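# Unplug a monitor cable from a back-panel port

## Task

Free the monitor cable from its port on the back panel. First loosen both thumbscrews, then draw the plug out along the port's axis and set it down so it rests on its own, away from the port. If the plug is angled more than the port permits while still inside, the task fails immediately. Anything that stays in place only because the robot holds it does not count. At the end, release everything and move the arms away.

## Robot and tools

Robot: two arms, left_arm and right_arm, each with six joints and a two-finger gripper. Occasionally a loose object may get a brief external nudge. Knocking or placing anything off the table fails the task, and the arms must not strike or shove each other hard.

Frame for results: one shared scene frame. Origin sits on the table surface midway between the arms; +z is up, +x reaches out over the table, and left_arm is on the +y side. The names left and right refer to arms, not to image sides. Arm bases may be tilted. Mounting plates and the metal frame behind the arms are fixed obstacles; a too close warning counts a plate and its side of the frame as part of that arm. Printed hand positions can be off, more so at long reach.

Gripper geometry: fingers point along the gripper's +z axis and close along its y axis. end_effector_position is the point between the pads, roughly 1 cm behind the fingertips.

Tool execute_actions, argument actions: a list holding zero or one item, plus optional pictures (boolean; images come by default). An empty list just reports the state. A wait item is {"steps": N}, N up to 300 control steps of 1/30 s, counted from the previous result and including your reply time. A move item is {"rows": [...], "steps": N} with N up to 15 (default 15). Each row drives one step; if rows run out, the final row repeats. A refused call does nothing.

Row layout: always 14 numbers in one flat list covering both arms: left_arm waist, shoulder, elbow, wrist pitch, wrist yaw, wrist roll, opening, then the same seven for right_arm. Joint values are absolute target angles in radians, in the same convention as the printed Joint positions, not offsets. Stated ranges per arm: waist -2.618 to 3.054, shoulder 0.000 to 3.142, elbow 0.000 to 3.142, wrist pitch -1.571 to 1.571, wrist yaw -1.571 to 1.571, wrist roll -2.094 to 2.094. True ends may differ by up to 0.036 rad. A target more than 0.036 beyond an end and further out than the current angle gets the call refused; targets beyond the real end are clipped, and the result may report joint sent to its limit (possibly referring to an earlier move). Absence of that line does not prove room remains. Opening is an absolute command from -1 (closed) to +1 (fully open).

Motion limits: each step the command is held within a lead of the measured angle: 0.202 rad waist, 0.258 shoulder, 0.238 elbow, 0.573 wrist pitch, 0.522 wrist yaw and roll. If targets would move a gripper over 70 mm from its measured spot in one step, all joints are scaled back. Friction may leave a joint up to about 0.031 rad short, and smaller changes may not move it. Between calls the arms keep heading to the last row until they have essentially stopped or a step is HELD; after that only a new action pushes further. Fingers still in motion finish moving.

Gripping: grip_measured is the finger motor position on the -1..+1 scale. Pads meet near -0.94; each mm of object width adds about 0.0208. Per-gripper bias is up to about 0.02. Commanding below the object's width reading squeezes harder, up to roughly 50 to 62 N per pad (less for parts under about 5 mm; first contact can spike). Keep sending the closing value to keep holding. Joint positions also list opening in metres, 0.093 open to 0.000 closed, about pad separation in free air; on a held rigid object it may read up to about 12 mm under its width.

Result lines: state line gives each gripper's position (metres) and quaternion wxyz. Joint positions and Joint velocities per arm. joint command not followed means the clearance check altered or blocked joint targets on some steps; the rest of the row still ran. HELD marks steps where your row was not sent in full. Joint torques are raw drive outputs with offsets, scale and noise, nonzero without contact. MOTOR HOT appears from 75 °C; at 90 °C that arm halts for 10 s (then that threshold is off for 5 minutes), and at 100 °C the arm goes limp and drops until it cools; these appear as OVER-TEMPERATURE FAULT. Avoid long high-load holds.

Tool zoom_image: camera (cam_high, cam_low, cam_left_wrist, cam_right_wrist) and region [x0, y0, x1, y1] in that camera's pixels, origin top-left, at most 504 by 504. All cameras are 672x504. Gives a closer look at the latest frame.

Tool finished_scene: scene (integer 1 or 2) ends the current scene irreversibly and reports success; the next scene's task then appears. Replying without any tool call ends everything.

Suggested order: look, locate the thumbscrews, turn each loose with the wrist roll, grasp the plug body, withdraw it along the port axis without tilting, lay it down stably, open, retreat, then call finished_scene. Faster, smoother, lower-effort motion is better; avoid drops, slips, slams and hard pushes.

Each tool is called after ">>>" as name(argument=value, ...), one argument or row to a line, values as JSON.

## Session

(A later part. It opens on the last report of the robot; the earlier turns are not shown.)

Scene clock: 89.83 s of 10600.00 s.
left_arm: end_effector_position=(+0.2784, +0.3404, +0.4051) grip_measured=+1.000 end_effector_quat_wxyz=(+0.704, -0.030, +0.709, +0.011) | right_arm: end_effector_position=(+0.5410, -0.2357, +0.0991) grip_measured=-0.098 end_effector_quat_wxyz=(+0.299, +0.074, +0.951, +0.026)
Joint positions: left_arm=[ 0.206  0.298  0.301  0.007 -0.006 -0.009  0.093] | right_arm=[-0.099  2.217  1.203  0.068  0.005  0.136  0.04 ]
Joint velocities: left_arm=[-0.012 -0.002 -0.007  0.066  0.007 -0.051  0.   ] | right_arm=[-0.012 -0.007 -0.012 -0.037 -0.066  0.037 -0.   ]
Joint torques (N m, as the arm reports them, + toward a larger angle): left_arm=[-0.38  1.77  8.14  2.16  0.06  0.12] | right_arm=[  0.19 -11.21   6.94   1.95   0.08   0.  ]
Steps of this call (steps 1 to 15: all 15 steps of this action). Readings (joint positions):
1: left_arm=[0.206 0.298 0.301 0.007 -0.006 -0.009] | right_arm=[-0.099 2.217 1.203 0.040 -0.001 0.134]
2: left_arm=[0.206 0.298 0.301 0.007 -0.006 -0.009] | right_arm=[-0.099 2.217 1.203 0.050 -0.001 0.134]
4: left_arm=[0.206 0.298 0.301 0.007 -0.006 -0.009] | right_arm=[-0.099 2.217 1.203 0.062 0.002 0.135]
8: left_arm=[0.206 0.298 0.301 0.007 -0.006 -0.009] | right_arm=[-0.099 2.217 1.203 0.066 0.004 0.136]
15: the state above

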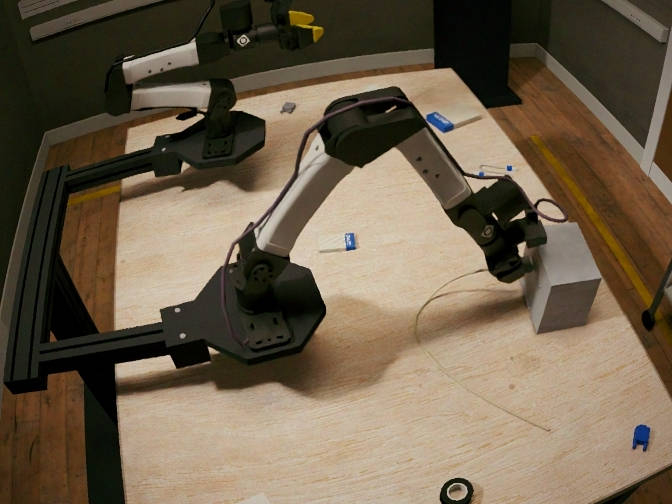

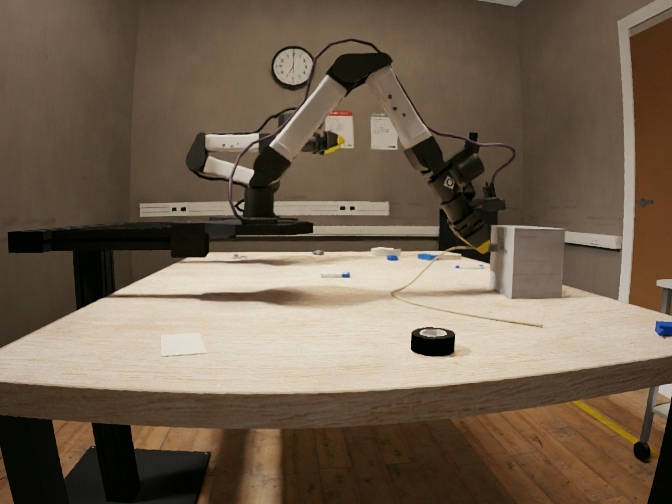

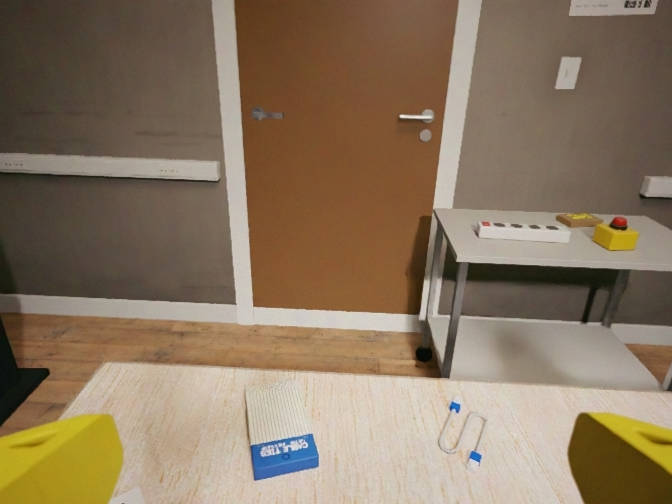

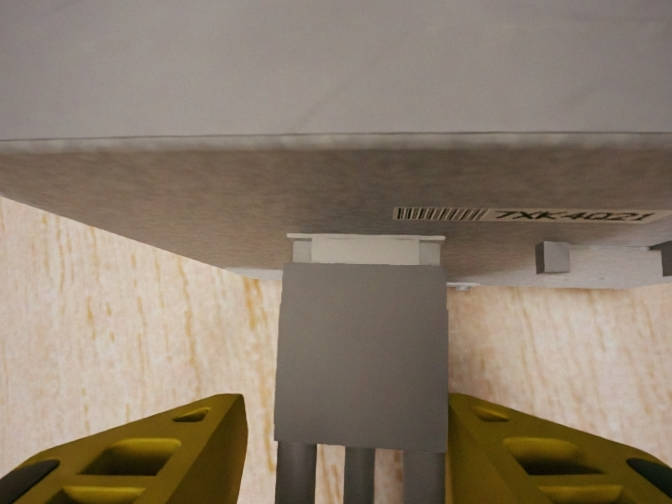

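>>> execute_actions(
  actions=[
    {"rows":[[0.2,0.3,0.3,0,0,0,1,-0.11,2.21,1.195,0.07,0,0.14,0.1],[0.2,0.3,0.3,0,0,0,1,-0.11,2.24,1.21,0.07,0,0.14,0.1],[0.2,0.3,0.3,0,0,0,1,-0.11,2.26,1.22,0.07,0,0.14,0.1],[0.2,0.3,0.3,0,0,0,1,-0.11,2.28,1.23,0.07,0,0.14,0.1]],"steps":10},
  ],
  pictures=false,
)

>>> execute_actions(
  actions=[
    {"rows":[[0.2,0.3,0.3,0,0,0,1,-0.11,2.28,1.23,0.07,-0.15,0.14,-0.15]]},
  ],
)

Scene clock: 95.20 s of 10600.00 s.
left_arm: end_effector_position=(+0.2784, +0.3404, +0.4051) grip_measured=+1.000 end_effector_quat_wxyz=(+0.704, -0.030, +0.709, +0.011) | right_arm: end_effector_position=(+0.5343, -0.2371, +0.0739) grip_measured=+0.099 end_effector_quat_wxyz=(+0.275, +0.077, +0.958, +0.024)
Joint positions: left_arm=[ 0.206  0.298  0.301  0.007 -0.006 -0.009  0.093] | right_arm=[-0.103  2.277  1.215  0.065  0.004  0.136  0.05 ]
Joint velocities: left_arm=[-0.012 -0.007 -0.012  0.007 -0.095  0.022  0.   ] | right_arm=[ 0.012  0.051  0.007 -0.051 -0.11  -0.081  0.   ]
Joint torques (N m, as the arm reports them, + toward a larger angle): left_arm=[-0.3   1.79  8.22  2.17  0.04  0.12] | right_arm=[ -0.73 -10.95   8.81   1.61   0.04   0.03]
Steps of this call (steps 1 to 15: the robot went on to your last target; steps 16 to 90: nothing new was sent; then 2.03 s passed at rest; steps 91 to 100: all 10 steps of this action). Readings (joint positions):
91: left_arm=[0.206 0.298 0.301 0.007 -0.006 -0.009] | right_arm=[-0.100 2.217 1.203 0.068 0.004 0.136]
92: left_arm=[0.206 0.298 0.301 0.007 -0.006 -0.009] | right_arm=[-0.100 2.217 1.203 0.068 0.004 0.136]
94: left_arm=[0.206 0.298 0.301 0.007 -0.006 -0.009] | right_arm=[-0.102 2.229 1.207 0.069 0.004 0.136]
98: left_arm=[0.206 0.298 0.301 0.007 -0.006 -0.009] | right_arm=[-0.103 2.268 1.215 0.069 0.004 0.136]
100: the state above

Scene clock: 95.70 s of 10600.00 s.
left_arm: end_effector_position=(+0.2784, +0.3404, +0.4051) grip_measured=+1.000 end_effector_quat_wxyz=(+0.704, -0.030, +0.709, +0.011) | right_arm: end_effector_position=(+0.5338, -0.2288, +0.0741) grip_measured=-0.148 end_effector_quat_wxyz=(+0.271, +0.072, +0.957, +0.070)
Joint positions: left_arm=[ 0.206  0.298  0.301  0.007 -0.006 -0.009  0.093] | right_arm=[-0.121  2.278  1.215  0.064 -0.097  0.138  0.038]
Joint velocities: left_arm=[-0.007 -0.007  0.007 -0.037 -0.051 -0.007  0.   ] | right_arm=[-0.007 -0.002 -0.007 -0.022 -0.007  0.022 -0.001]
Joint torques (N m, as the arm reports them, + toward a larger angle): left_arm=[-0.28  1.78  8.16  2.15  0.06  0.12] | right_arm=[  1.05 -10.58   8.74   1.51  -0.54  -0.05]
Steps of this call (steps 1 to 15: all 15 steps of this action). Readings (joint positions):
1: left_arm=[0.206 0.298 0.301 0.007 -0.006 -0.009] | right_arm=[-0.105 2.278 1.215 0.064 -0.018 0.136]
2: left_arm=[0.206 0.298 0.301 0.007 -0.006 -0.009] | right_arm=[-0.105 2.278 1.215 0.064 -0.043 0.136]
4: left_arm=[0.206 0.298 0.301 0.007 -0.006 -0.009] | right_arm=[-0.112 2.278 1.215 0.064 -0.063 0.137]
8: left_arm=[0.206 0.298 0.301 0.007 -0.006 -0.009] | right_arm=[-0.119 2.278 1.215 0.064 -0.089 0.138]
15: the state above

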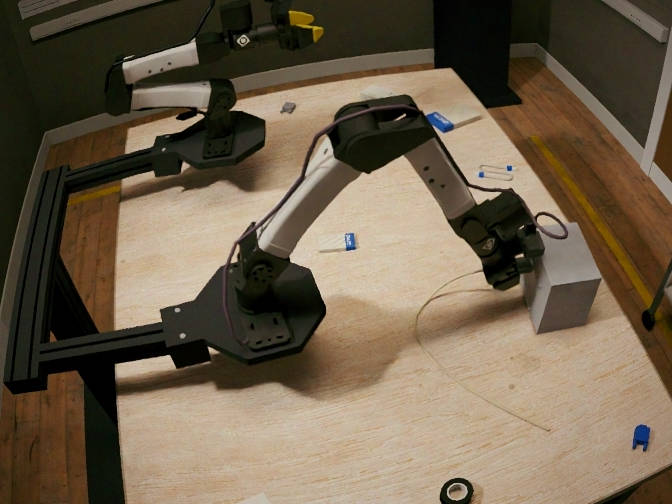

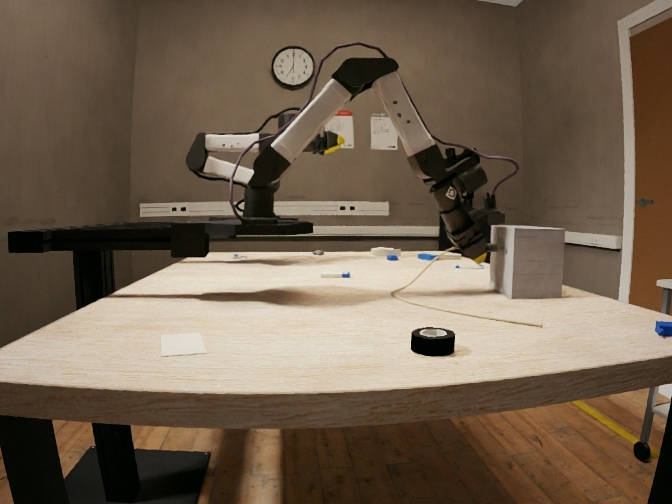

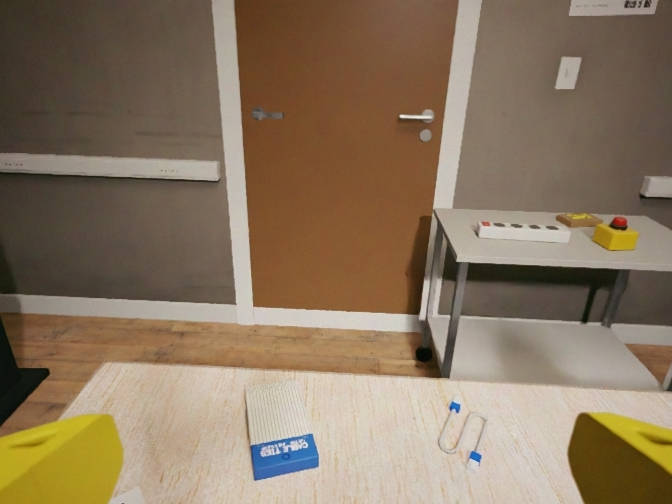

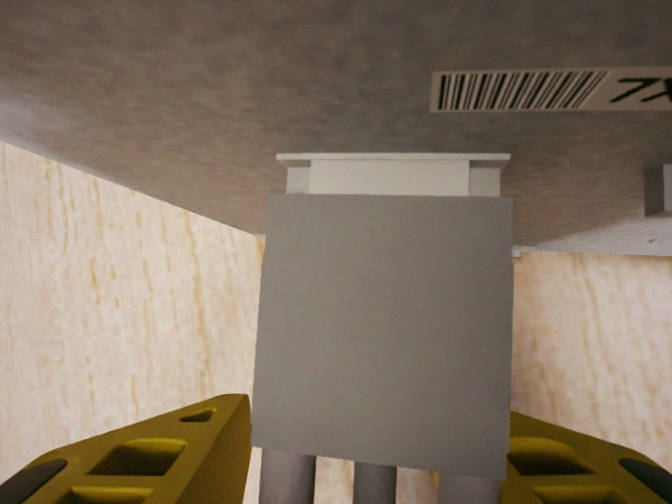

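>>> execute_actions(
  actions=[
    {"rows":[[0.2,0.3,0.3,0,0,0,1,-0.04,2.28,1.23,0.07,-0.08,0.14,-0.15],[0.2,0.3,0.3,0,0,0,1,-0.04,2.28,1.23,0.07,-0.08,0.14,-0.15],[0.2,0.3,0.3,0,0,0,1,-0.04,2.28,1.23,0.07,-0.08,0.14,-0.15],[0.2,0.3,0.3,0,0,0,1,-0.04,2.28,1.2,0.07,-0.08,0.14,-0.15],[0.2,0.3,0.3,0,0,0,1,-0.04,2.26,1.19,0.07,-0.08,0.14,-0.15],[0.2,0.3,0.3,0,0,0,1,-0.04,2.24,1.18,0.07,-0.08,0.14,-0.15],[0.2,0.3,0.3,0,0,0,1,-0.04,2.22,1.17,0.07,-0.08,0.14,-0.15],[0.2,0.3,0.3,0,0,0,1,-0.04,2.2,1.16,0.07,-0.08,0.14,-0.15],[0.2,0.3,0.3,0,0,0,1,-0.04,2.18,1.155,0.07,-0.08,0.14,-0.15]]},
  ],
)

Scene clock: 101.53 s of 10600.00 s.
left_arm: end_effector_position=(+0.2784, +0.3404, +0.4051) grip_measured=+1.000 end_effector_quat_wxyz=(+0.704, -0.030, +0.709, +0.011) | right_arm: end_effector_position=(+0.5228, -0.2297, +0.0836) grip_measured=-0.148 end_effector_quat_wxyz=(+0.272, +0.073, +0.959, +0.027)
Joint positions: left_arm=[ 0.206  0.298  0.301  0.007 -0.006 -0.009  0.093] | right_arm=[-0.088  2.221  1.163  0.057  0.004  0.143  0.038]
Joint velocities: left_arm=[-0.017 -0.017  0.002 -0.051  0.022 -0.007  0.   ] | right_arm=[ 0.027  0.017 -0.012  0.081 -0.022  0.007 -0.001]
Joint torques (N m, as the arm reports them, + toward a larger angle): left_arm=[-0.31  1.65  8.29  2.13  0.04  0.13] | right_arm=[  4.5  -12.98   6.59   1.59  -0.88  -0.14]
Steps of this call (steps 1 to 15: the robot went on to your last target; steps 16 to 90: nothing new was sent; then 2.33 s passed at rest; steps 91 to 105: all 15 steps of this action). Readings (joint positions):
91: left_arm=[0.206 0.298 0.301 0.007 -0.006 -0.009] | right_arm=[-0.115 2.278 1.215 0.064 -0.087 0.139]
92: left_arm=[0.206 0.298 0.301 0.007 -0.006 -0.009] | right_arm=[-0.107 2.278 1.215 0.064 -0.063 0.140]
94: left_arm=[0.206 0.298 0.301 0.007 -0.006 -0.009] | right_arm=[-0.098 2.278 1.215 0.065 -0.029 0.141]
98: left_arm=[0.206 0.298 0.301 0.007 -0.006 -0.009] | right_arm=[-0.091 2.265 1.196 0.077 -0.006 0.142]
105: the state above

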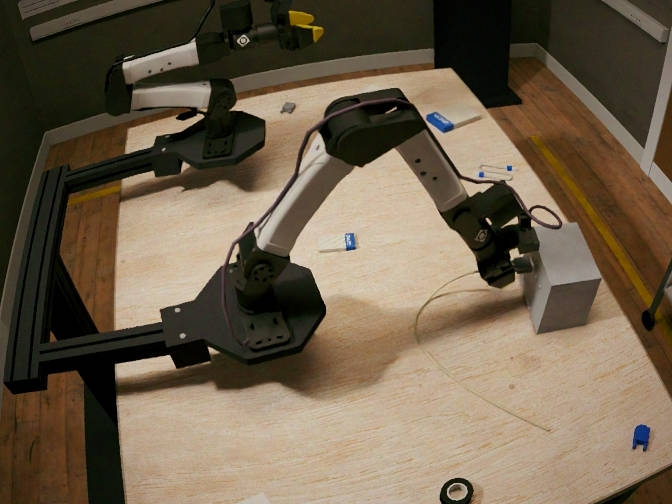

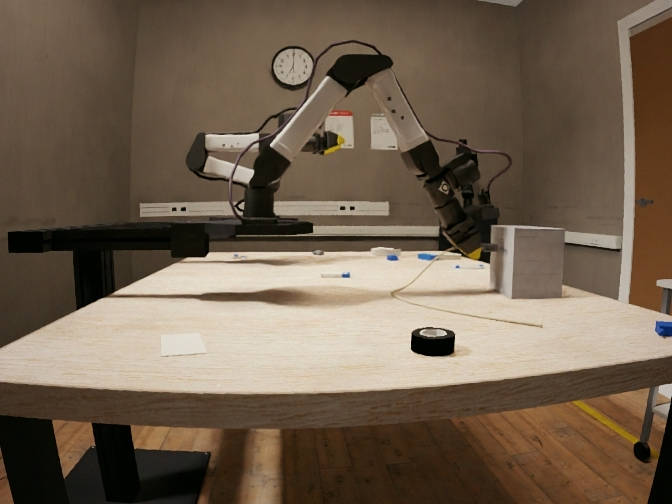

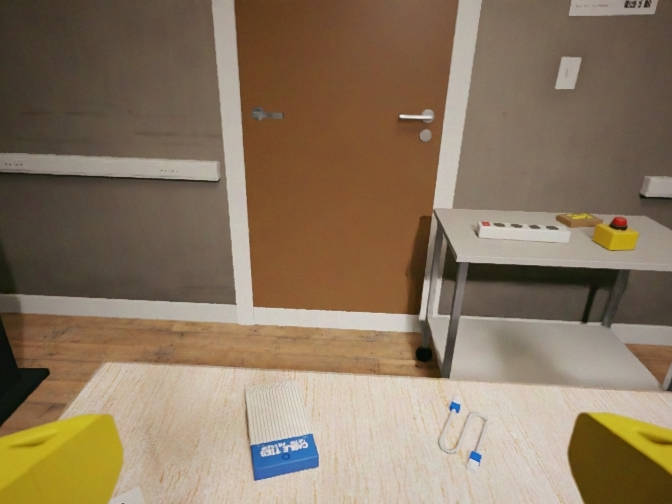

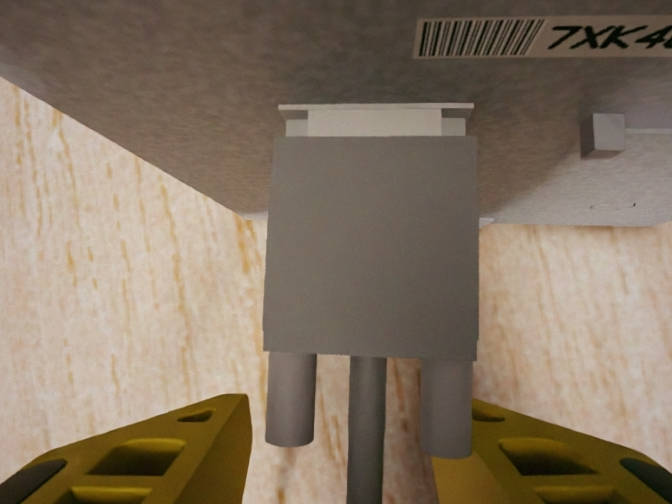

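>>> execute_actions(
  actions=[
    {"rows":[[0.2,0.3,0.3,0,0,0,1,-0.11,2.23,1.15,0.05,0,0.14,0.4],[0.2,0.3,0.3,0,0,0,1,-0.11,2.23,1.15,0.05,0,0.14,0.4],[0.2,0.3,0.3,0,0,0,1,-0.11,2.23,1.15,0.05,0,0.14,0.4],[0.2,0.3,0.3,0,0,0,1,-0.11,2.23,1.15,0.05,0,0.14,0.4],[0.2,0.3,0.3,0,0,0,1,-0.11,2.23,1.15,0.05,0,0.14,0.4],[0.2,0.3,0.3,0,0,0,1,-0.11,2.0,1.05,0.1,0,0.14,0.4],[0.2,0.3,0.3,0,0,0,1,-0.11,1.9,1.0,0.2,0,0.14,0.4],[0.2,0.3,0.3,0,0,0,1,-0.11,1.8,0.8,0.5,0,0.14,0.4]]},
  ],
  pictures=false,
)

>>> execute_actions(
  actions=[
    {"rows":[[0.2,0.3,0.3,0,0,0,1,-0.25,2.0,0.7,1.57,-0.1,1.57,-0.5]]},
  ],
  pictures=false,
)

>>> execute_actions(
  actions=[
    {"rows":[[0.2,0.3,0.3,0,0,0,1,-0.25,2.4,0.7,1.57,-0.1,1.57,-0.5]]},
  ],
  pictures=false,
)

>>> execute_actions(
  actions=[
    {"rows":[[0.2,0.3,0.3,0,0,0,1,-0.25,2.45,0.73,1.57,-0.1,1.57,-0.5],[0.2,0.3,0.3,0,0,0,1,-0.25,2.48,0.76,1.57,-0.1,1.57,-0.5],[0.2,0.3,0.3,0,0,0,1,-0.25,2.51,0.78,1.57,-0.1,1.57,-0.5],[0.2,0.3,0.3,0,0,0,1,-0.25,2.54,0.8,1.57,-0.1,1.57,-0.5],[0.2,0.3,0.3,0,0,0,1,-0.25,2.56,0.82,1.57,-0.1,1.57,-0.5],[0.2,0.3,0.3,0,0,0,1,-0.25,2.585,0.833,1.57,-0.1,1.57,-0.5]]},
  ],
  pictures=false,
)

Scene clock: 112.53 s of 10600.00 s.
left_arm: end_effector_position=(+0.2784, +0.3404, +0.4051) grip_measured=+1.000 end_effector_quat_wxyz=(+0.704, -0.030, +0.709, +0.011) | right_arm: end_effector_position=(+0.5166, -0.2413, +0.2298) grip_measured=+0.399 end_effector_quat_wxyz=(+0.488, +0.077, +0.869, +0.036)
Joint positions: left_arm=[ 0.206  0.298  0.301  0.007 -0.006 -0.009  0.093] | right_arm=[-0.106  1.786  0.825  0.429  0.006  0.143  0.064]
Joint velocities: left_arm=[-0.007  0.017  0.012  0.037 -0.037 -0.066  0.   ] | right_arm=[-0.007 -0.012 -0.007  0.711 -0.022  0.007 -0.001]
Joint torques (N m, as the arm reports them, + toward a larger angle): left_arm=[-0.38  1.84  8.12  2.14  0.06  0.12] | right_arm=[-0.51 -6.74  6.19  1.57  0.02 -0.13]
Steps of this call (steps 1 to 15: the robot went on to your last target; steps 16 to 90: nothing new was sent; then 7.50 s passed at rest; steps 91 to 105: all 15 steps of this action). Readings (joint positions):
91: left_arm=[0.206 0.298 0.301 0.007 -0.006 -0.009] | right_arm=[-0.092 2.222 1.163 0.056 0.006 0.143]
92: left_arm=[0.206 0.298 0.301 0.007 -0.006 -0.009] | right_arm=[-0.095 2.222 1.163 0.056 0.006 0.143]
94: left_arm=[0.206 0.298 0.301 0.007 -0.006 -0.009] | right_arm=[-0.101 2.222 1.163 0.055 0.006 0.143]
98: left_arm=[0.206 0.298 0.301 0.007 -0.006 -0.009] | right_arm=[-0.106 2.079 1.023 0.124 0.006 0.143]
105: the state above

Scene clock: 113.03 s of 10600.00 s.
left_arm: end_effector_position=(+0.2784, +0.3404, +0.4051) grip_measured=+1.000 end_effector_quat_wxyz=(+0.704, -0.030, +0.709, +0.011) | right_arm: end_effector_position=(+0.5293, -0.3014, +0.3212) grip_measured=-0.498 end_effector_quat_wxyz=(+0.601, +0.440, +0.475, +0.468)
Joint positions: left_arm=[ 0.206  0.298  0.301  0.007 -0.006 -0.009  0.093] | right_arm=[-0.256  2.007  0.696  1.49  -0.086  1.405  0.021]
Joint velocities: left_arm=[-0.002 -0.012 -0.012 -0.007 -0.051 -0.022  0.   ] | right_arm=[-0.007  0.017 -0.012  0.579 -0.066  1.077 -0.   ]
Joint torques (N m, as the arm reports them, + toward a larger angle): left_arm=[-0.2   1.7   8.28  2.13  0.05  0.14] | right_arm=[ 0.45 -8.56  6.7   1.98  0.03 -0.15]
joint sent to its limit (right arm) — the command would take joint 4 (wrist pitch) past its upper limit, so that joint was sent only as far as its limit.
Steps of this call (steps 1 to 15: all 15 steps of this action). Readings (joint positions):
1: left_arm=[0.206 0.298 0.301 0.007 -0.006 -0.009] | right_arm=[-0.122 1.811 0.805 0.538 -0.021 0.225]
2: left_arm=[0.206 0.298 0.301 0.007 -0.006 -0.009] | right_arm=[-0.152 1.856 0.787 0.673 -0.043 0.325]
4: left_arm=[0.206 0.298 0.301 0.007 -0.006 -0.009] | right_arm=[-0.221 1.955 0.745 0.893 -0.058 0.526]
8: left_arm=[0.206 0.298 0.301 0.007 -0.006 -0.009] | right_arm=[-0.266 2.027 0.696 1.185 -0.064 0.884]
15: the state above

Scene clock: 113.53 s of 10600.00 s.
left_arm: end_effector_position=(+0.2784, +0.3404, +0.4051) grip_measured=+1.000 end_effector_quat_wxyz=(+0.704, -0.030, +0.709, +0.011) | right_arm: end_effector_position=(+0.5150, -0.2949, +0.1405) grip_measured=-0.498 end_effector_quat_wxyz=(+0.459, +0.573, +0.520, +0.437)
Joint positions: left_arm=[ 0.206  0.298  0.301  0.007 -0.006 -0.009  0.093] | right_arm=[-0.256  2.417  0.698  1.537 -0.092  1.559  0.021]
Joint velocities: left_arm=[ 0.007 -0.007  0.012  0.081 -0.037  0.007  0.   ] | right_arm=[ 0.007 -0.071  0.007  0.139 -0.037  0.007  0.   ]
Joint torques (N m, as the arm reports them, + toward a larger angle): left_arm=[-0.3   1.66  8.2   2.14  0.05  0.15] | right_arm=[ 0.51 -9.89  3.88  2.27 -0.03 -0.14]
joint sent to its limit (right arm) — the command would take joint 4 (wrist pitch) past its upper limit, so that joint was sent only as far as its limit.
Steps of this call (steps 1 to 15: all 15 steps of this action). Readings (joint positions):
1: left_arm=[0.206 0.298 0.301 0.007 -0.006 -0.009] | right_arm=[-0.256 2.030 0.699 1.524 -0.087 1.431]
2: left_arm=[0.206 0.298 0.301 0.007 -0.006 -0.009] | right_arm=[-0.256 2.072 0.708 1.557 -0.087 1.449]
4: left_arm=[0.206 0.298 0.301 0.007 -0.006 -0.009] | right_arm=[-0.256 2.178 0.710 1.570 -0.087 1.477]
8: left_arm=[0.206 0.298 0.301 0.007 -0.006 -0.009] | right_arm=[-0.256 2.389 0.708 1.545 -0.090 1.528]
15: the state above

Scene clock: 114.03 s of 10600.00 s.
left_arm: end_effector_position=(+0.2784, +0.3404, +0.4051) grip_measured=+1.000 end_effector_quat_wxyz=(+0.704, -0.030, +0.709, +0.011) | right_arm: end_effector_position=(+0.5259, -0.2959, +0.0953) grip_measured=-0.498 end_effector_quat_wxyz=(+0.446, +0.583, +0.525, +0.430)
Joint positions: left_arm=[ 0.206  0.298  0.301  0.007 -0.006 -0.009  0.093] | right_arm=[-0.256  2.586  0.815  1.554 -0.092  1.566  0.021]
Joint velocities: left_arm=[ 0.007  0.012  0.017  0.007 -0.037 -0.051  0.   ] | right_arm=[-0.007 -0.002 -0.007 -0.066  0.022  0.022  0.   ]
Joint torques (N m, as the arm reports them, + toward a larger angle): left_arm=[-0.3   1.91  8.22  2.16  0.07  0.12] | right_arm=[ 0.35 -9.69  4.98  2.33  0.06 -0.08]
joint sent to its limit (right arm) — the command would take joint 4 (wrist pitch) past its upper limit, so that joint was sent only as far as its limit.
Steps of this call (steps 1 to 15: all 15 steps of this action). Readings (joint positions):
1: left_arm=[0.206 0.298 0.301 0.007 -0.006 -0.009] | right_arm=[-0.256 2.418 0.701 1.543 -0.092 1.560]
2: left_arm=[0.206 0.298 0.301 0.007 -0.006 -0.009] | right_arm=[-0.256 2.427 0.712 1.551 -0.092 1.561]
4: left_arm=[0.206 0.298 0.301 0.007 -0.006 -0.009] | right_arm=[-0.256 2.468 0.754 1.563 -0.092 1.562]
8: left_arm=[0.206 0.298 0.301 0.007 -0.006 -0.009] | right_arm=[-0.256 2.564 0.815 1.562 -0.092 1.564]
15: the state above

>>> execute_actions(
  actions=[
    {"rows":[[0.2,0.3,0.3,0,0,0,1,-0.22,2.585,0.848,1.57,-0.1,1.57,-0.5],[0.2,0.3,0.3,0,0,0,1,-0.2,2.585,0.848,1.57,-0.1,1.57,-0.5],[0.2,0.3,0.3,0,0,0,1,-0.18,2.585,0.848,1.57,-0.1,1.57,-0.5],[0.2,0.3,0.3,0,0,0,1,-0.155,2.585,0.848,1.57,-0.1,1.57,-0.5]]},
  ],
)

>>> zoom_image(
  camera="cam_low",
  region=[430,200,530,275],
)

Scene clock: 117.00 s of 10600.00 s.
left_arm: end_effector_position=(+0.2784, +0.3404, +0.4051) grip_measured=+1.000 end_effector_quat_wxyz=(+0.704, -0.030, +0.709, +0.011) | right_arm: end_effector_position=(+0.5350, -0.2621, +0.1008) grip_measured=-0.498 end_effector_quat_wxyz=(+0.442, +0.562, +0.538, +0.447)
Joint positions: left_arm=[ 0.206  0.298  0.301  0.007 -0.006 -0.009  0.093] | right_arm=[-0.178  2.586  0.832  1.557 -0.07   1.564  0.021]
Joint velocities: left_arm=[ 0.002  0.002  0.012  0.007 -0.066  0.051  0.   ] | right_arm=[-0.002 -0.012 -0.007  0.066  0.037 -0.007  0.001]
Joint torques (N m, as the arm reports them, + toward a larger angle): left_arm=[-0.35  1.79  8.19  2.18  0.04  0.13] | right_arm=[ 2.16 -9.83  5.02  2.26 -0.28 -0.08]
joint sent to its limit (right arm) — the command would take joint 4 (wrist pitch) past its upper limit, so that joint was sent only as far as its limit.
Steps of this call (steps 1 to 15: the robot went on to your last target; steps 16 to 74: nothing new was sent; steps 75 to 89: all 15 steps of this action). Readings (joint positions):
75: left_arm=[0.206 0.298 0.301 0.007 -0.006 -0.009] | right_arm=[-0.253 2.586 0.817 1.554 -0.092 1.566]
76: left_arm=[0.206 0.298 0.301 0.007 -0.006 -0.009] | right_arm=[-0.246 2.586 0.821 1.554 -0.092 1.566]
78: left_arm=[0.206 0.298 0.301 0.007 -0.006 -0.009] | right_arm=[-0.213 2.586 0.829 1.555 -0.091 1.566]
82: left_arm=[0.206 0.298 0.301 0.007 -0.006 -0.009] | right_arm=[-0.178 2.586 0.832 1.557 -0.070 1.564]
89: the state above

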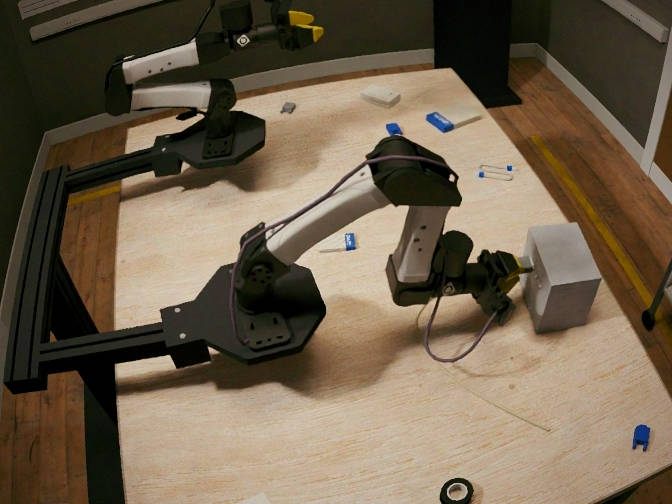

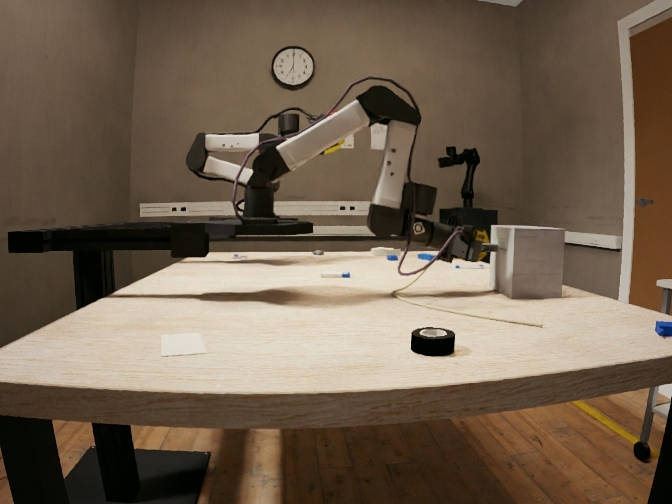

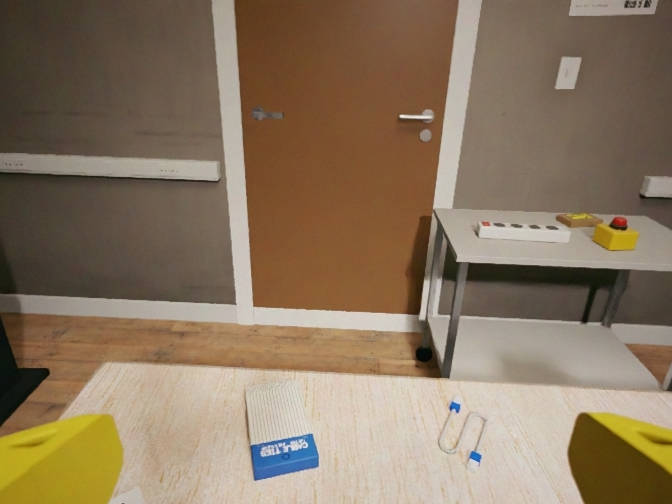

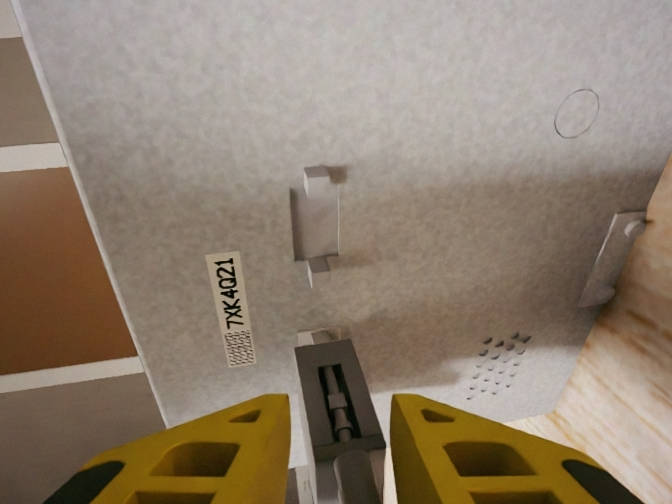

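Region (430, 200, 530, 275) of cam_low's 672x504 image, scaled by 5.040, with more detail than that image has; it fills the top 378 rows of this view, and the rest is white.

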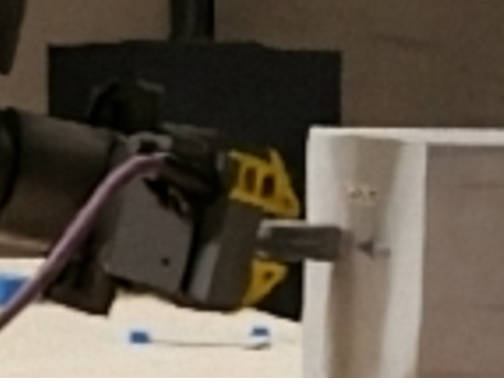

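>>> execute_actions(
  actions=[
    {"rows":[[0.2,0.3,0.3,0,0,0,1,-0.275,2.605,0.848,1.57,-0.2,1.57,-0.5],[0.2,0.3,0.3,0,0,0,1,-0.275,2.605,0.848,1.57,-0.3,1.57,-0.5],[0.2,0.3,0.3,0,0,0,1,-0.275,2.605,0.848,1.57,-0.41,1.57,-0.5]]},
  ],
  pictures=false,
)

>>> execute_actions(
  actions=[
    {"steps":10},
  ],
)

>>> zoom_image(
  camera="cam_high",
  region=[460,230,560,305],
)

Scene clock: 121.40 s of 10600.00 s.
left_arm: end_effector_position=(+0.2784, +0.3404, +0.4051) grip_measured=+1.000 end_effector_quat_wxyz=(+0.704, -0.030, +0.709, +0.011) | right_arm: end_effector_position=(+0.5265, -0.2591, +0.1003) grip_measured=-0.498 end_effector_quat_wxyz=(+0.376, +0.516, +0.576, +0.510)
Joint positions: left_arm=[ 0.206  0.298  0.301  0.007 -0.006 -0.009  0.093] | right_arm=[-0.28   2.593  0.833  1.557 -0.387  1.565  0.021]
Joint velocities: left_arm=[ 0.007 -0.002  0.002 -0.022 -0.007  0.022  0.   ] | right_arm=[-0.002  0.012 -0.002 -0.007 -0.125 -0.066  0.   ]
Joint torques (N m, as the arm reports them, + toward a larger angle): left_arm=[-0.34  1.76  8.2   2.17  0.09  0.1 ] | right_arm=[ 0.36 -8.8   4.9   2.22 -0.03 -0.02]
joint sent to its limit (right arm) — the command would take joint 4 (wrist pitch) past its upper limit, so that joint was sent only as far as its limit.
Steps of this call (steps 1 to 15: the robot went on to your last target; steps 16 to 90: nothing new was sent; then 0.90 s passed at rest; steps 91 to 105: all 15 steps of this action). Readings (joint positions):
91: left_arm=[0.206 0.298 0.301 0.007 -0.006 -0.009] | right_arm=[-0.191 2.587 0.832 1.557 -0.090 1.564]
92: left_arm=[0.206 0.298 0.301 0.007 -0.006 -0.009] | right_arm=[-0.211 2.589 0.833 1.557 -0.130 1.564]
94: left_arm=[0.206 0.298 0.301 0.007 -0.006 -0.009] | right_arm=[-0.258 2.590 0.833 1.557 -0.223 1.564]
98: left_arm=[0.206 0.298 0.301 0.007 -0.006 -0.009] | right_arm=[-0.284 2.593 0.833 1.557 -0.324 1.565]
105: the state above

Scene clock: 121.73 s of 10600.00 s.
left_arm: end_effector_position=(+0.2784, +0.3404, +0.4051) grip_measured=+1.000 end_effector_quat_wxyz=(+0.704, -0.030, +0.709, +0.011) | right_arm: end_effector_position=(+0.5261, -0.2569, +0.1006) grip_measured=-0.498 end_effector_quat_wxyz=(+0.372, +0.513, +0.579, +0.513)
Joint positions: left_arm=[ 0.206  0.298  0.301  0.007 -0.006 -0.009  0.093] | right_arm=[-0.28   2.593  0.833  1.557 -0.401  1.565  0.021]
Joint velocities: left_arm=[-0.002 -0.007  0.007 -0.037 -0.022 -0.007  0.   ] | right_arm=[ 0.017  0.002 -0.007  0.007  0.051 -0.066  0.   ]
Joint torques (N m, as the arm reports them, + toward a larger angle): left_arm=[-0.45  1.91  8.19  2.16  0.05  0.14] | right_arm=[ 0.18 -8.7   4.87  2.2   0.   -0.1 ]
joint sent to its limit (right arm) — the command would take joint 4 (wrist pitch) past its upper limit, so that joint was sent only as far as its limit.
Steps of this call (steps 1 to 10: the robot went on to your last target). Readings (joint positions):
1: left_arm=[0.206 0.298 0.301 0.007 -0.006 -0.009] | right_arm=[-0.280 2.593 0.833 1.557 -0.390 1.565]
2: left_arm=[0.206 0.298 0.301 0.007 -0.006 -0.009] | right_arm=[-0.280 2.593 0.833 1.557 -0.393 1.565]
4: left_arm=[0.206 0.298 0.301 0.007 -0.006 -0.009] | right_arm=[-0.280 2.593 0.833 1.557 -0.396 1.565]
8: left_arm=[0.206 0.298 0.301 0.007 -0.006 -0.009] | right_arm=[-0.280 2.593 0.833 1.557 -0.400 1.565]
10: the state above

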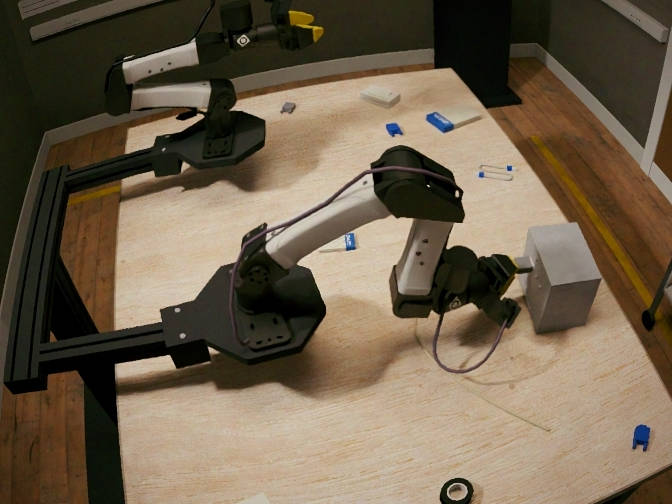

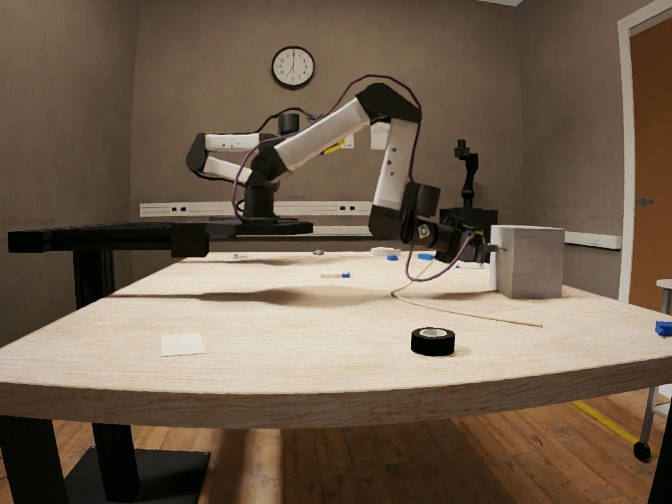

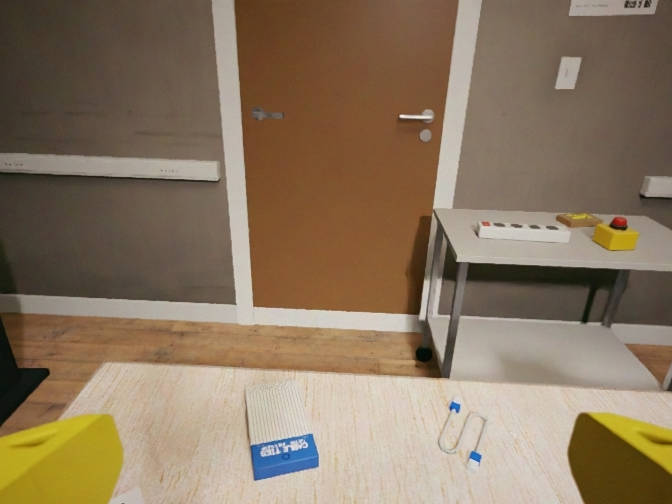

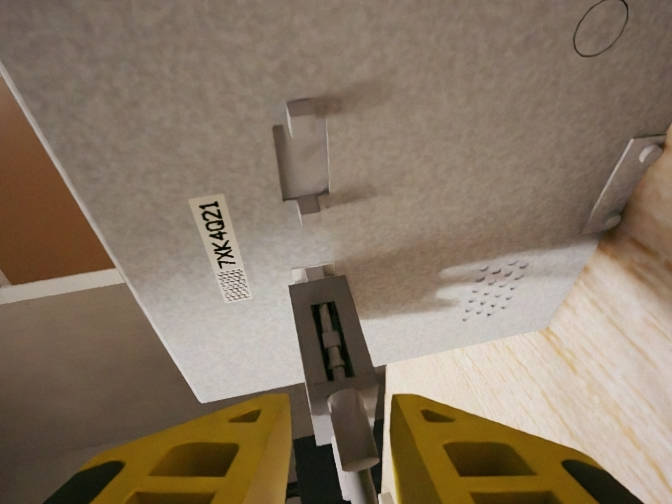

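Region (460, 230, 560, 305) of cam_high's 672x504 image, scaled by 5.040, with more detail than that image has; it fills the top 378 rows of this view, and the rest is white.

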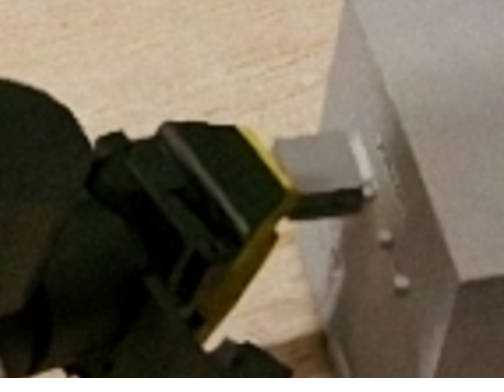

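>>> execute_actions(
  actions=[
    {"rows":[[0.2,0.3,0.3,0,0,0,1,-0.262,2.605,0.848,1.545,-0.41,1.57,-0.5],[0.2,0.3,0.3,0,0,0,1,-0.262,2.605,0.848,1.545,-0.41,1.57,-0.55],[0.2,0.3,0.3,0,0,0,1,-0.262,2.605,0.848,1.545,-0.41,1.57,-0.6],[0.2,0.3,0.3,0,0,0,1,-0.262,2.605,0.848,1.545,-0.41,1.57,-0.65],[0.2,0.3,0.3,0,0,0,1,-0.262,2.605,0.848,1.545,-0.41,1.57,-0.7],[0.2,0.3,0.3,0,0,0,1,-0.262,2.605,0.848,1.545,-0.41,1.57,-0.75],[0.2,0.3,0.3,0,0,0,1,-0.262,2.605,0.848,1.545,-0.41,1.57,-0.8],[0.2,0.3,0.3,0,0,0,1,-0.262,2.605,0.848,1.545,-0.41,1.57,-0.92]]},
  ],
)

>>> execute_actions(
  actions=[
    {"rows":[[0.2,0.3,0.3,0,0,0,1,-0.262,2.605,0.848,1.545,-0.41,0.9,-0.92]]},
  ],
)

Scene clock: 128.90 s of 10600.00 s.
left_arm: end_effector_position=(+0.2784, +0.3404, +0.4051) grip_measured=+1.000 end_effector_quat_wxyz=(+0.704, -0.030, +0.709, +0.011) | right_arm: end_effector_position=(+0.5256, -0.2507, +0.0979) grip_measured=-0.906 end_effector_quat_wxyz=(+0.364, +0.512, +0.584, +0.514)
Joint positions: left_arm=[ 0.206  0.298  0.301  0.007 -0.006 -0.009  0.093] | right_arm=[-0.268  2.594  0.833  1.547 -0.402  1.566  0.002]
Joint velocities: left_arm=[-0.007  0.002 -0.012 -0.037 -0.007 -0.022  0.   ] | right_arm=[-0.007  0.012 -0.017 -0.022 -0.051  0.037  0.   ]
Joint torques (N m, as the arm reports them, + toward a larger angle): left_arm=[-0.28  1.88  8.16  2.14  0.07  0.14] | right_arm=[ 0.39 -8.86  4.67  2.13 -0.01 -0.08]
joint sent to its limit (right arm) — the command would take joint 4 (wrist pitch) past its upper limit, so that joint was sent only as far as its limit.
Steps of this call (steps 1 to 30: the robot went on to your last target; steps 31 to 90: nothing new was sent; then 3.67 s passed at rest; steps 91 to 105: all 15 steps of this action). Readings (joint positions):
91: left_arm=[0.206 0.298 0.301 0.007 -0.006 -0.009] | right_arm=[-0.279 2.593 0.833 1.556 -0.402 1.565]
92: left_arm=[0.206 0.298 0.301 0.007 -0.006 -0.009] | right_arm=[-0.277 2.593 0.833 1.555 -0.402 1.565]
94: left_arm=[0.206 0.298 0.301 0.007 -0.006 -0.009] | right_arm=[-0.272 2.593 0.833 1.552 -0.402 1.565]
98: left_arm=[0.206 0.298 0.301 0.007 -0.006 -0.009] | right_arm=[-0.268 2.594 0.833 1.547 -0.402 1.566]
105: the state above

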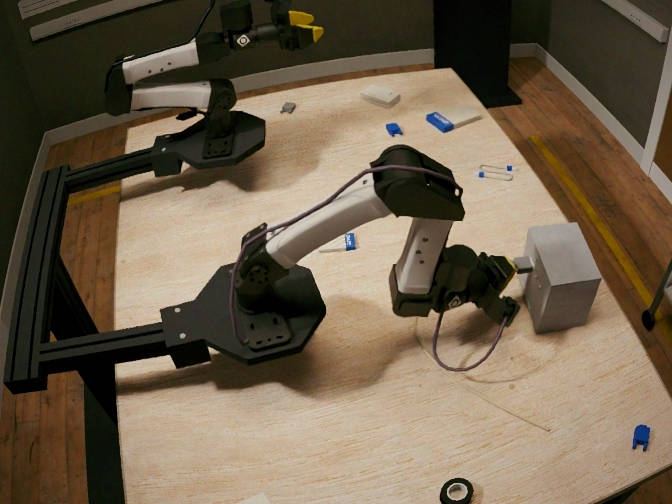

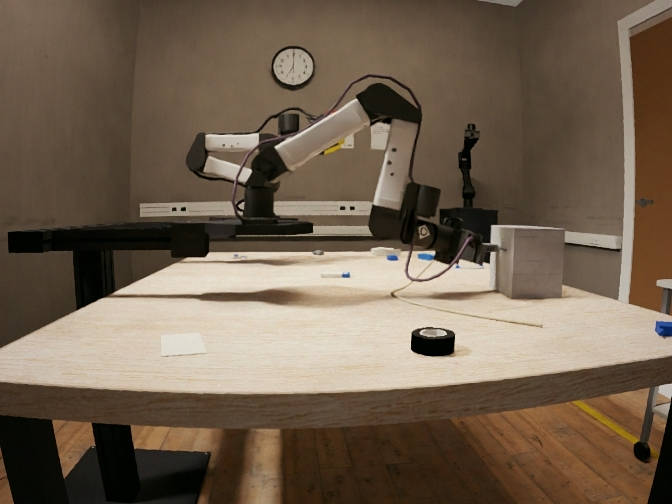

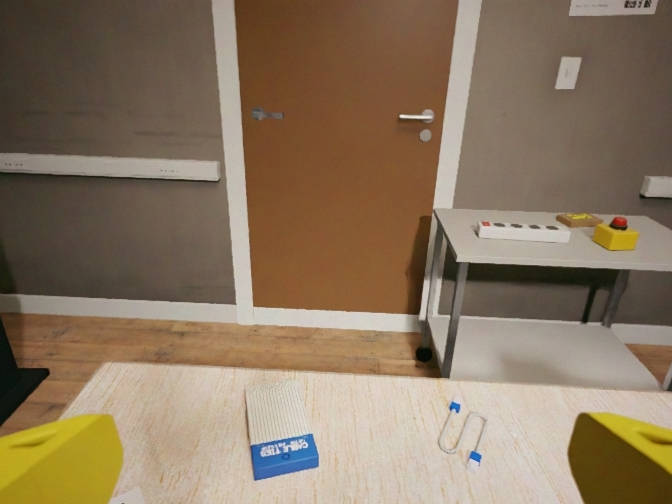

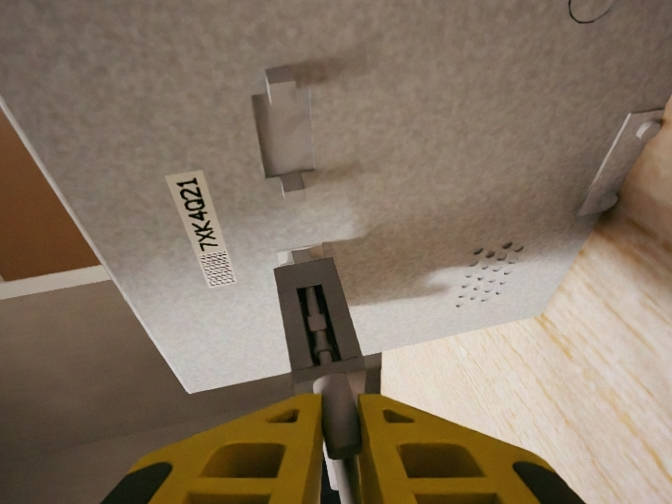

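Scene clock: 129.40 s of 10600.00 s.
left_arm: end_effector_position=(+0.2784, +0.3404, +0.4051) grip_measured=+1.000 end_effector_quat_wxyz=(+0.704, -0.030, +0.709, +0.011) | right_arm: end_effector_position=(+0.5257, -0.2510, +0.0984) grip_measured=-0.907 end_effector_quat_wxyz=(+0.499, +0.321, +0.707, +0.387)
Joint positions: left_arm=[ 0.206  0.298  0.301  0.007 -0.006 -0.009  0.093] | right_arm=[-0.269  2.594  0.833  1.549 -0.403  0.978  0.002]
Joint velocities: left_arm=[ 0.002 -0.017  0.002  0.007 -0.037 -0.022  0.   ] | right_arm=[-0.002 -0.002  0.007  0.022  0.022 -0.051  0.   ]
Joint torques (N m, as the arm reports them, + toward a larger angle): left_arm=[-0.33  1.75  8.18  2.16  0.04  0.09] | right_arm=[ 0.64 -8.68  4.75  2.08 -0.01 -0.8 ]
Steps of this call (steps 1 to 15: all 15 steps of this action). Readings (joint positions):
1: left_arm=[0.206 0.298 0.301 0.007 -0.006 -0.009] | right_arm=[-0.268 2.594 0.833 1.546 -0.402 1.482]
2: left_arm=[0.206 0.298 0.301 0.007 -0.006 -0.009] | right_arm=[-0.268 2.594 0.833 1.546 -0.402 1.380]
4: left_arm=[0.206 0.298 0.301 0.007 -0.006 -0.009] | right_arm=[-0.268 2.594 0.833 1.546 -0.402 1.213]
8: left_arm=[0.206 0.298 0.301 0.007 -0.006 -0.009] | right_arm=[-0.268 2.594 0.833 1.548 -0.402 1.050]
15: the state above

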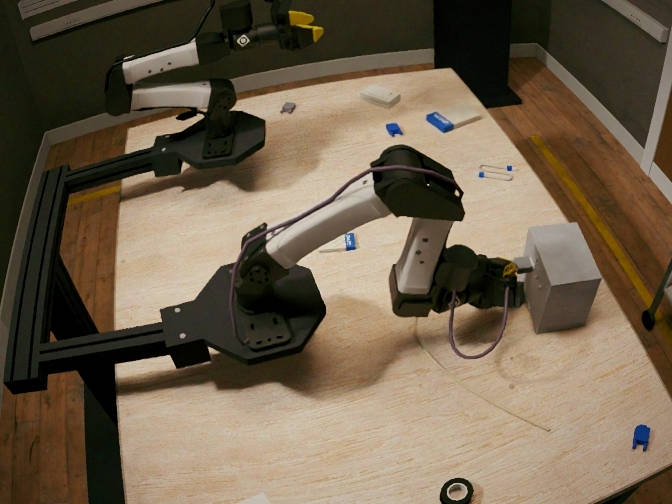

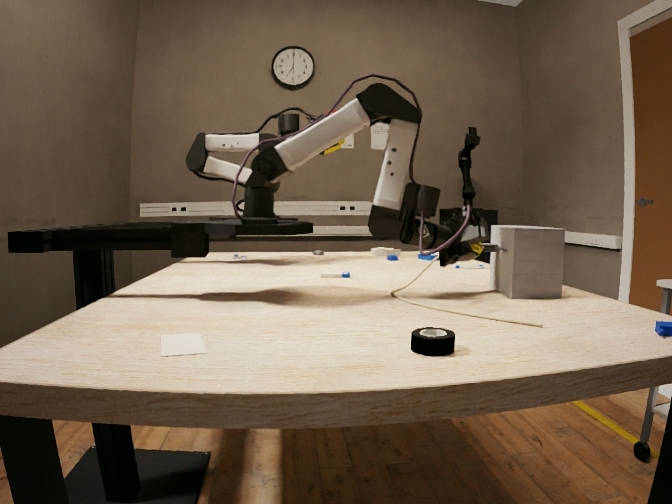

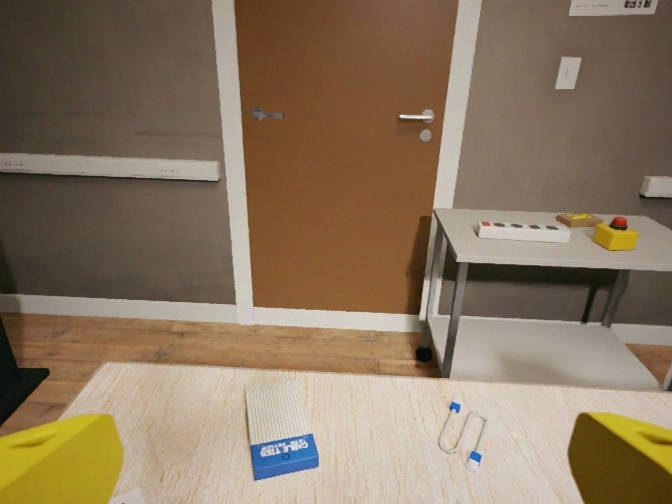

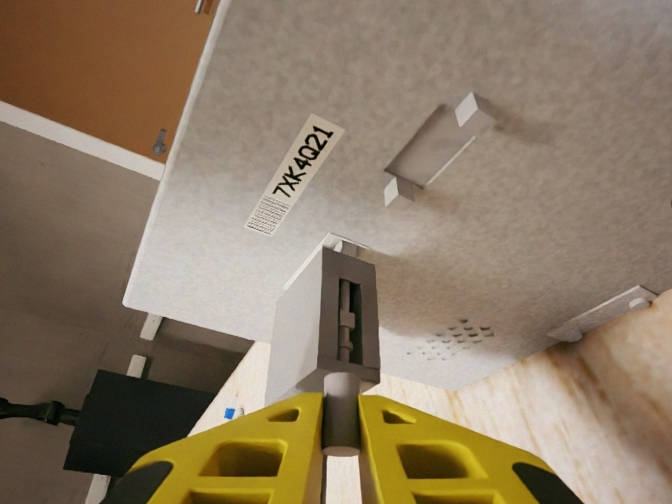

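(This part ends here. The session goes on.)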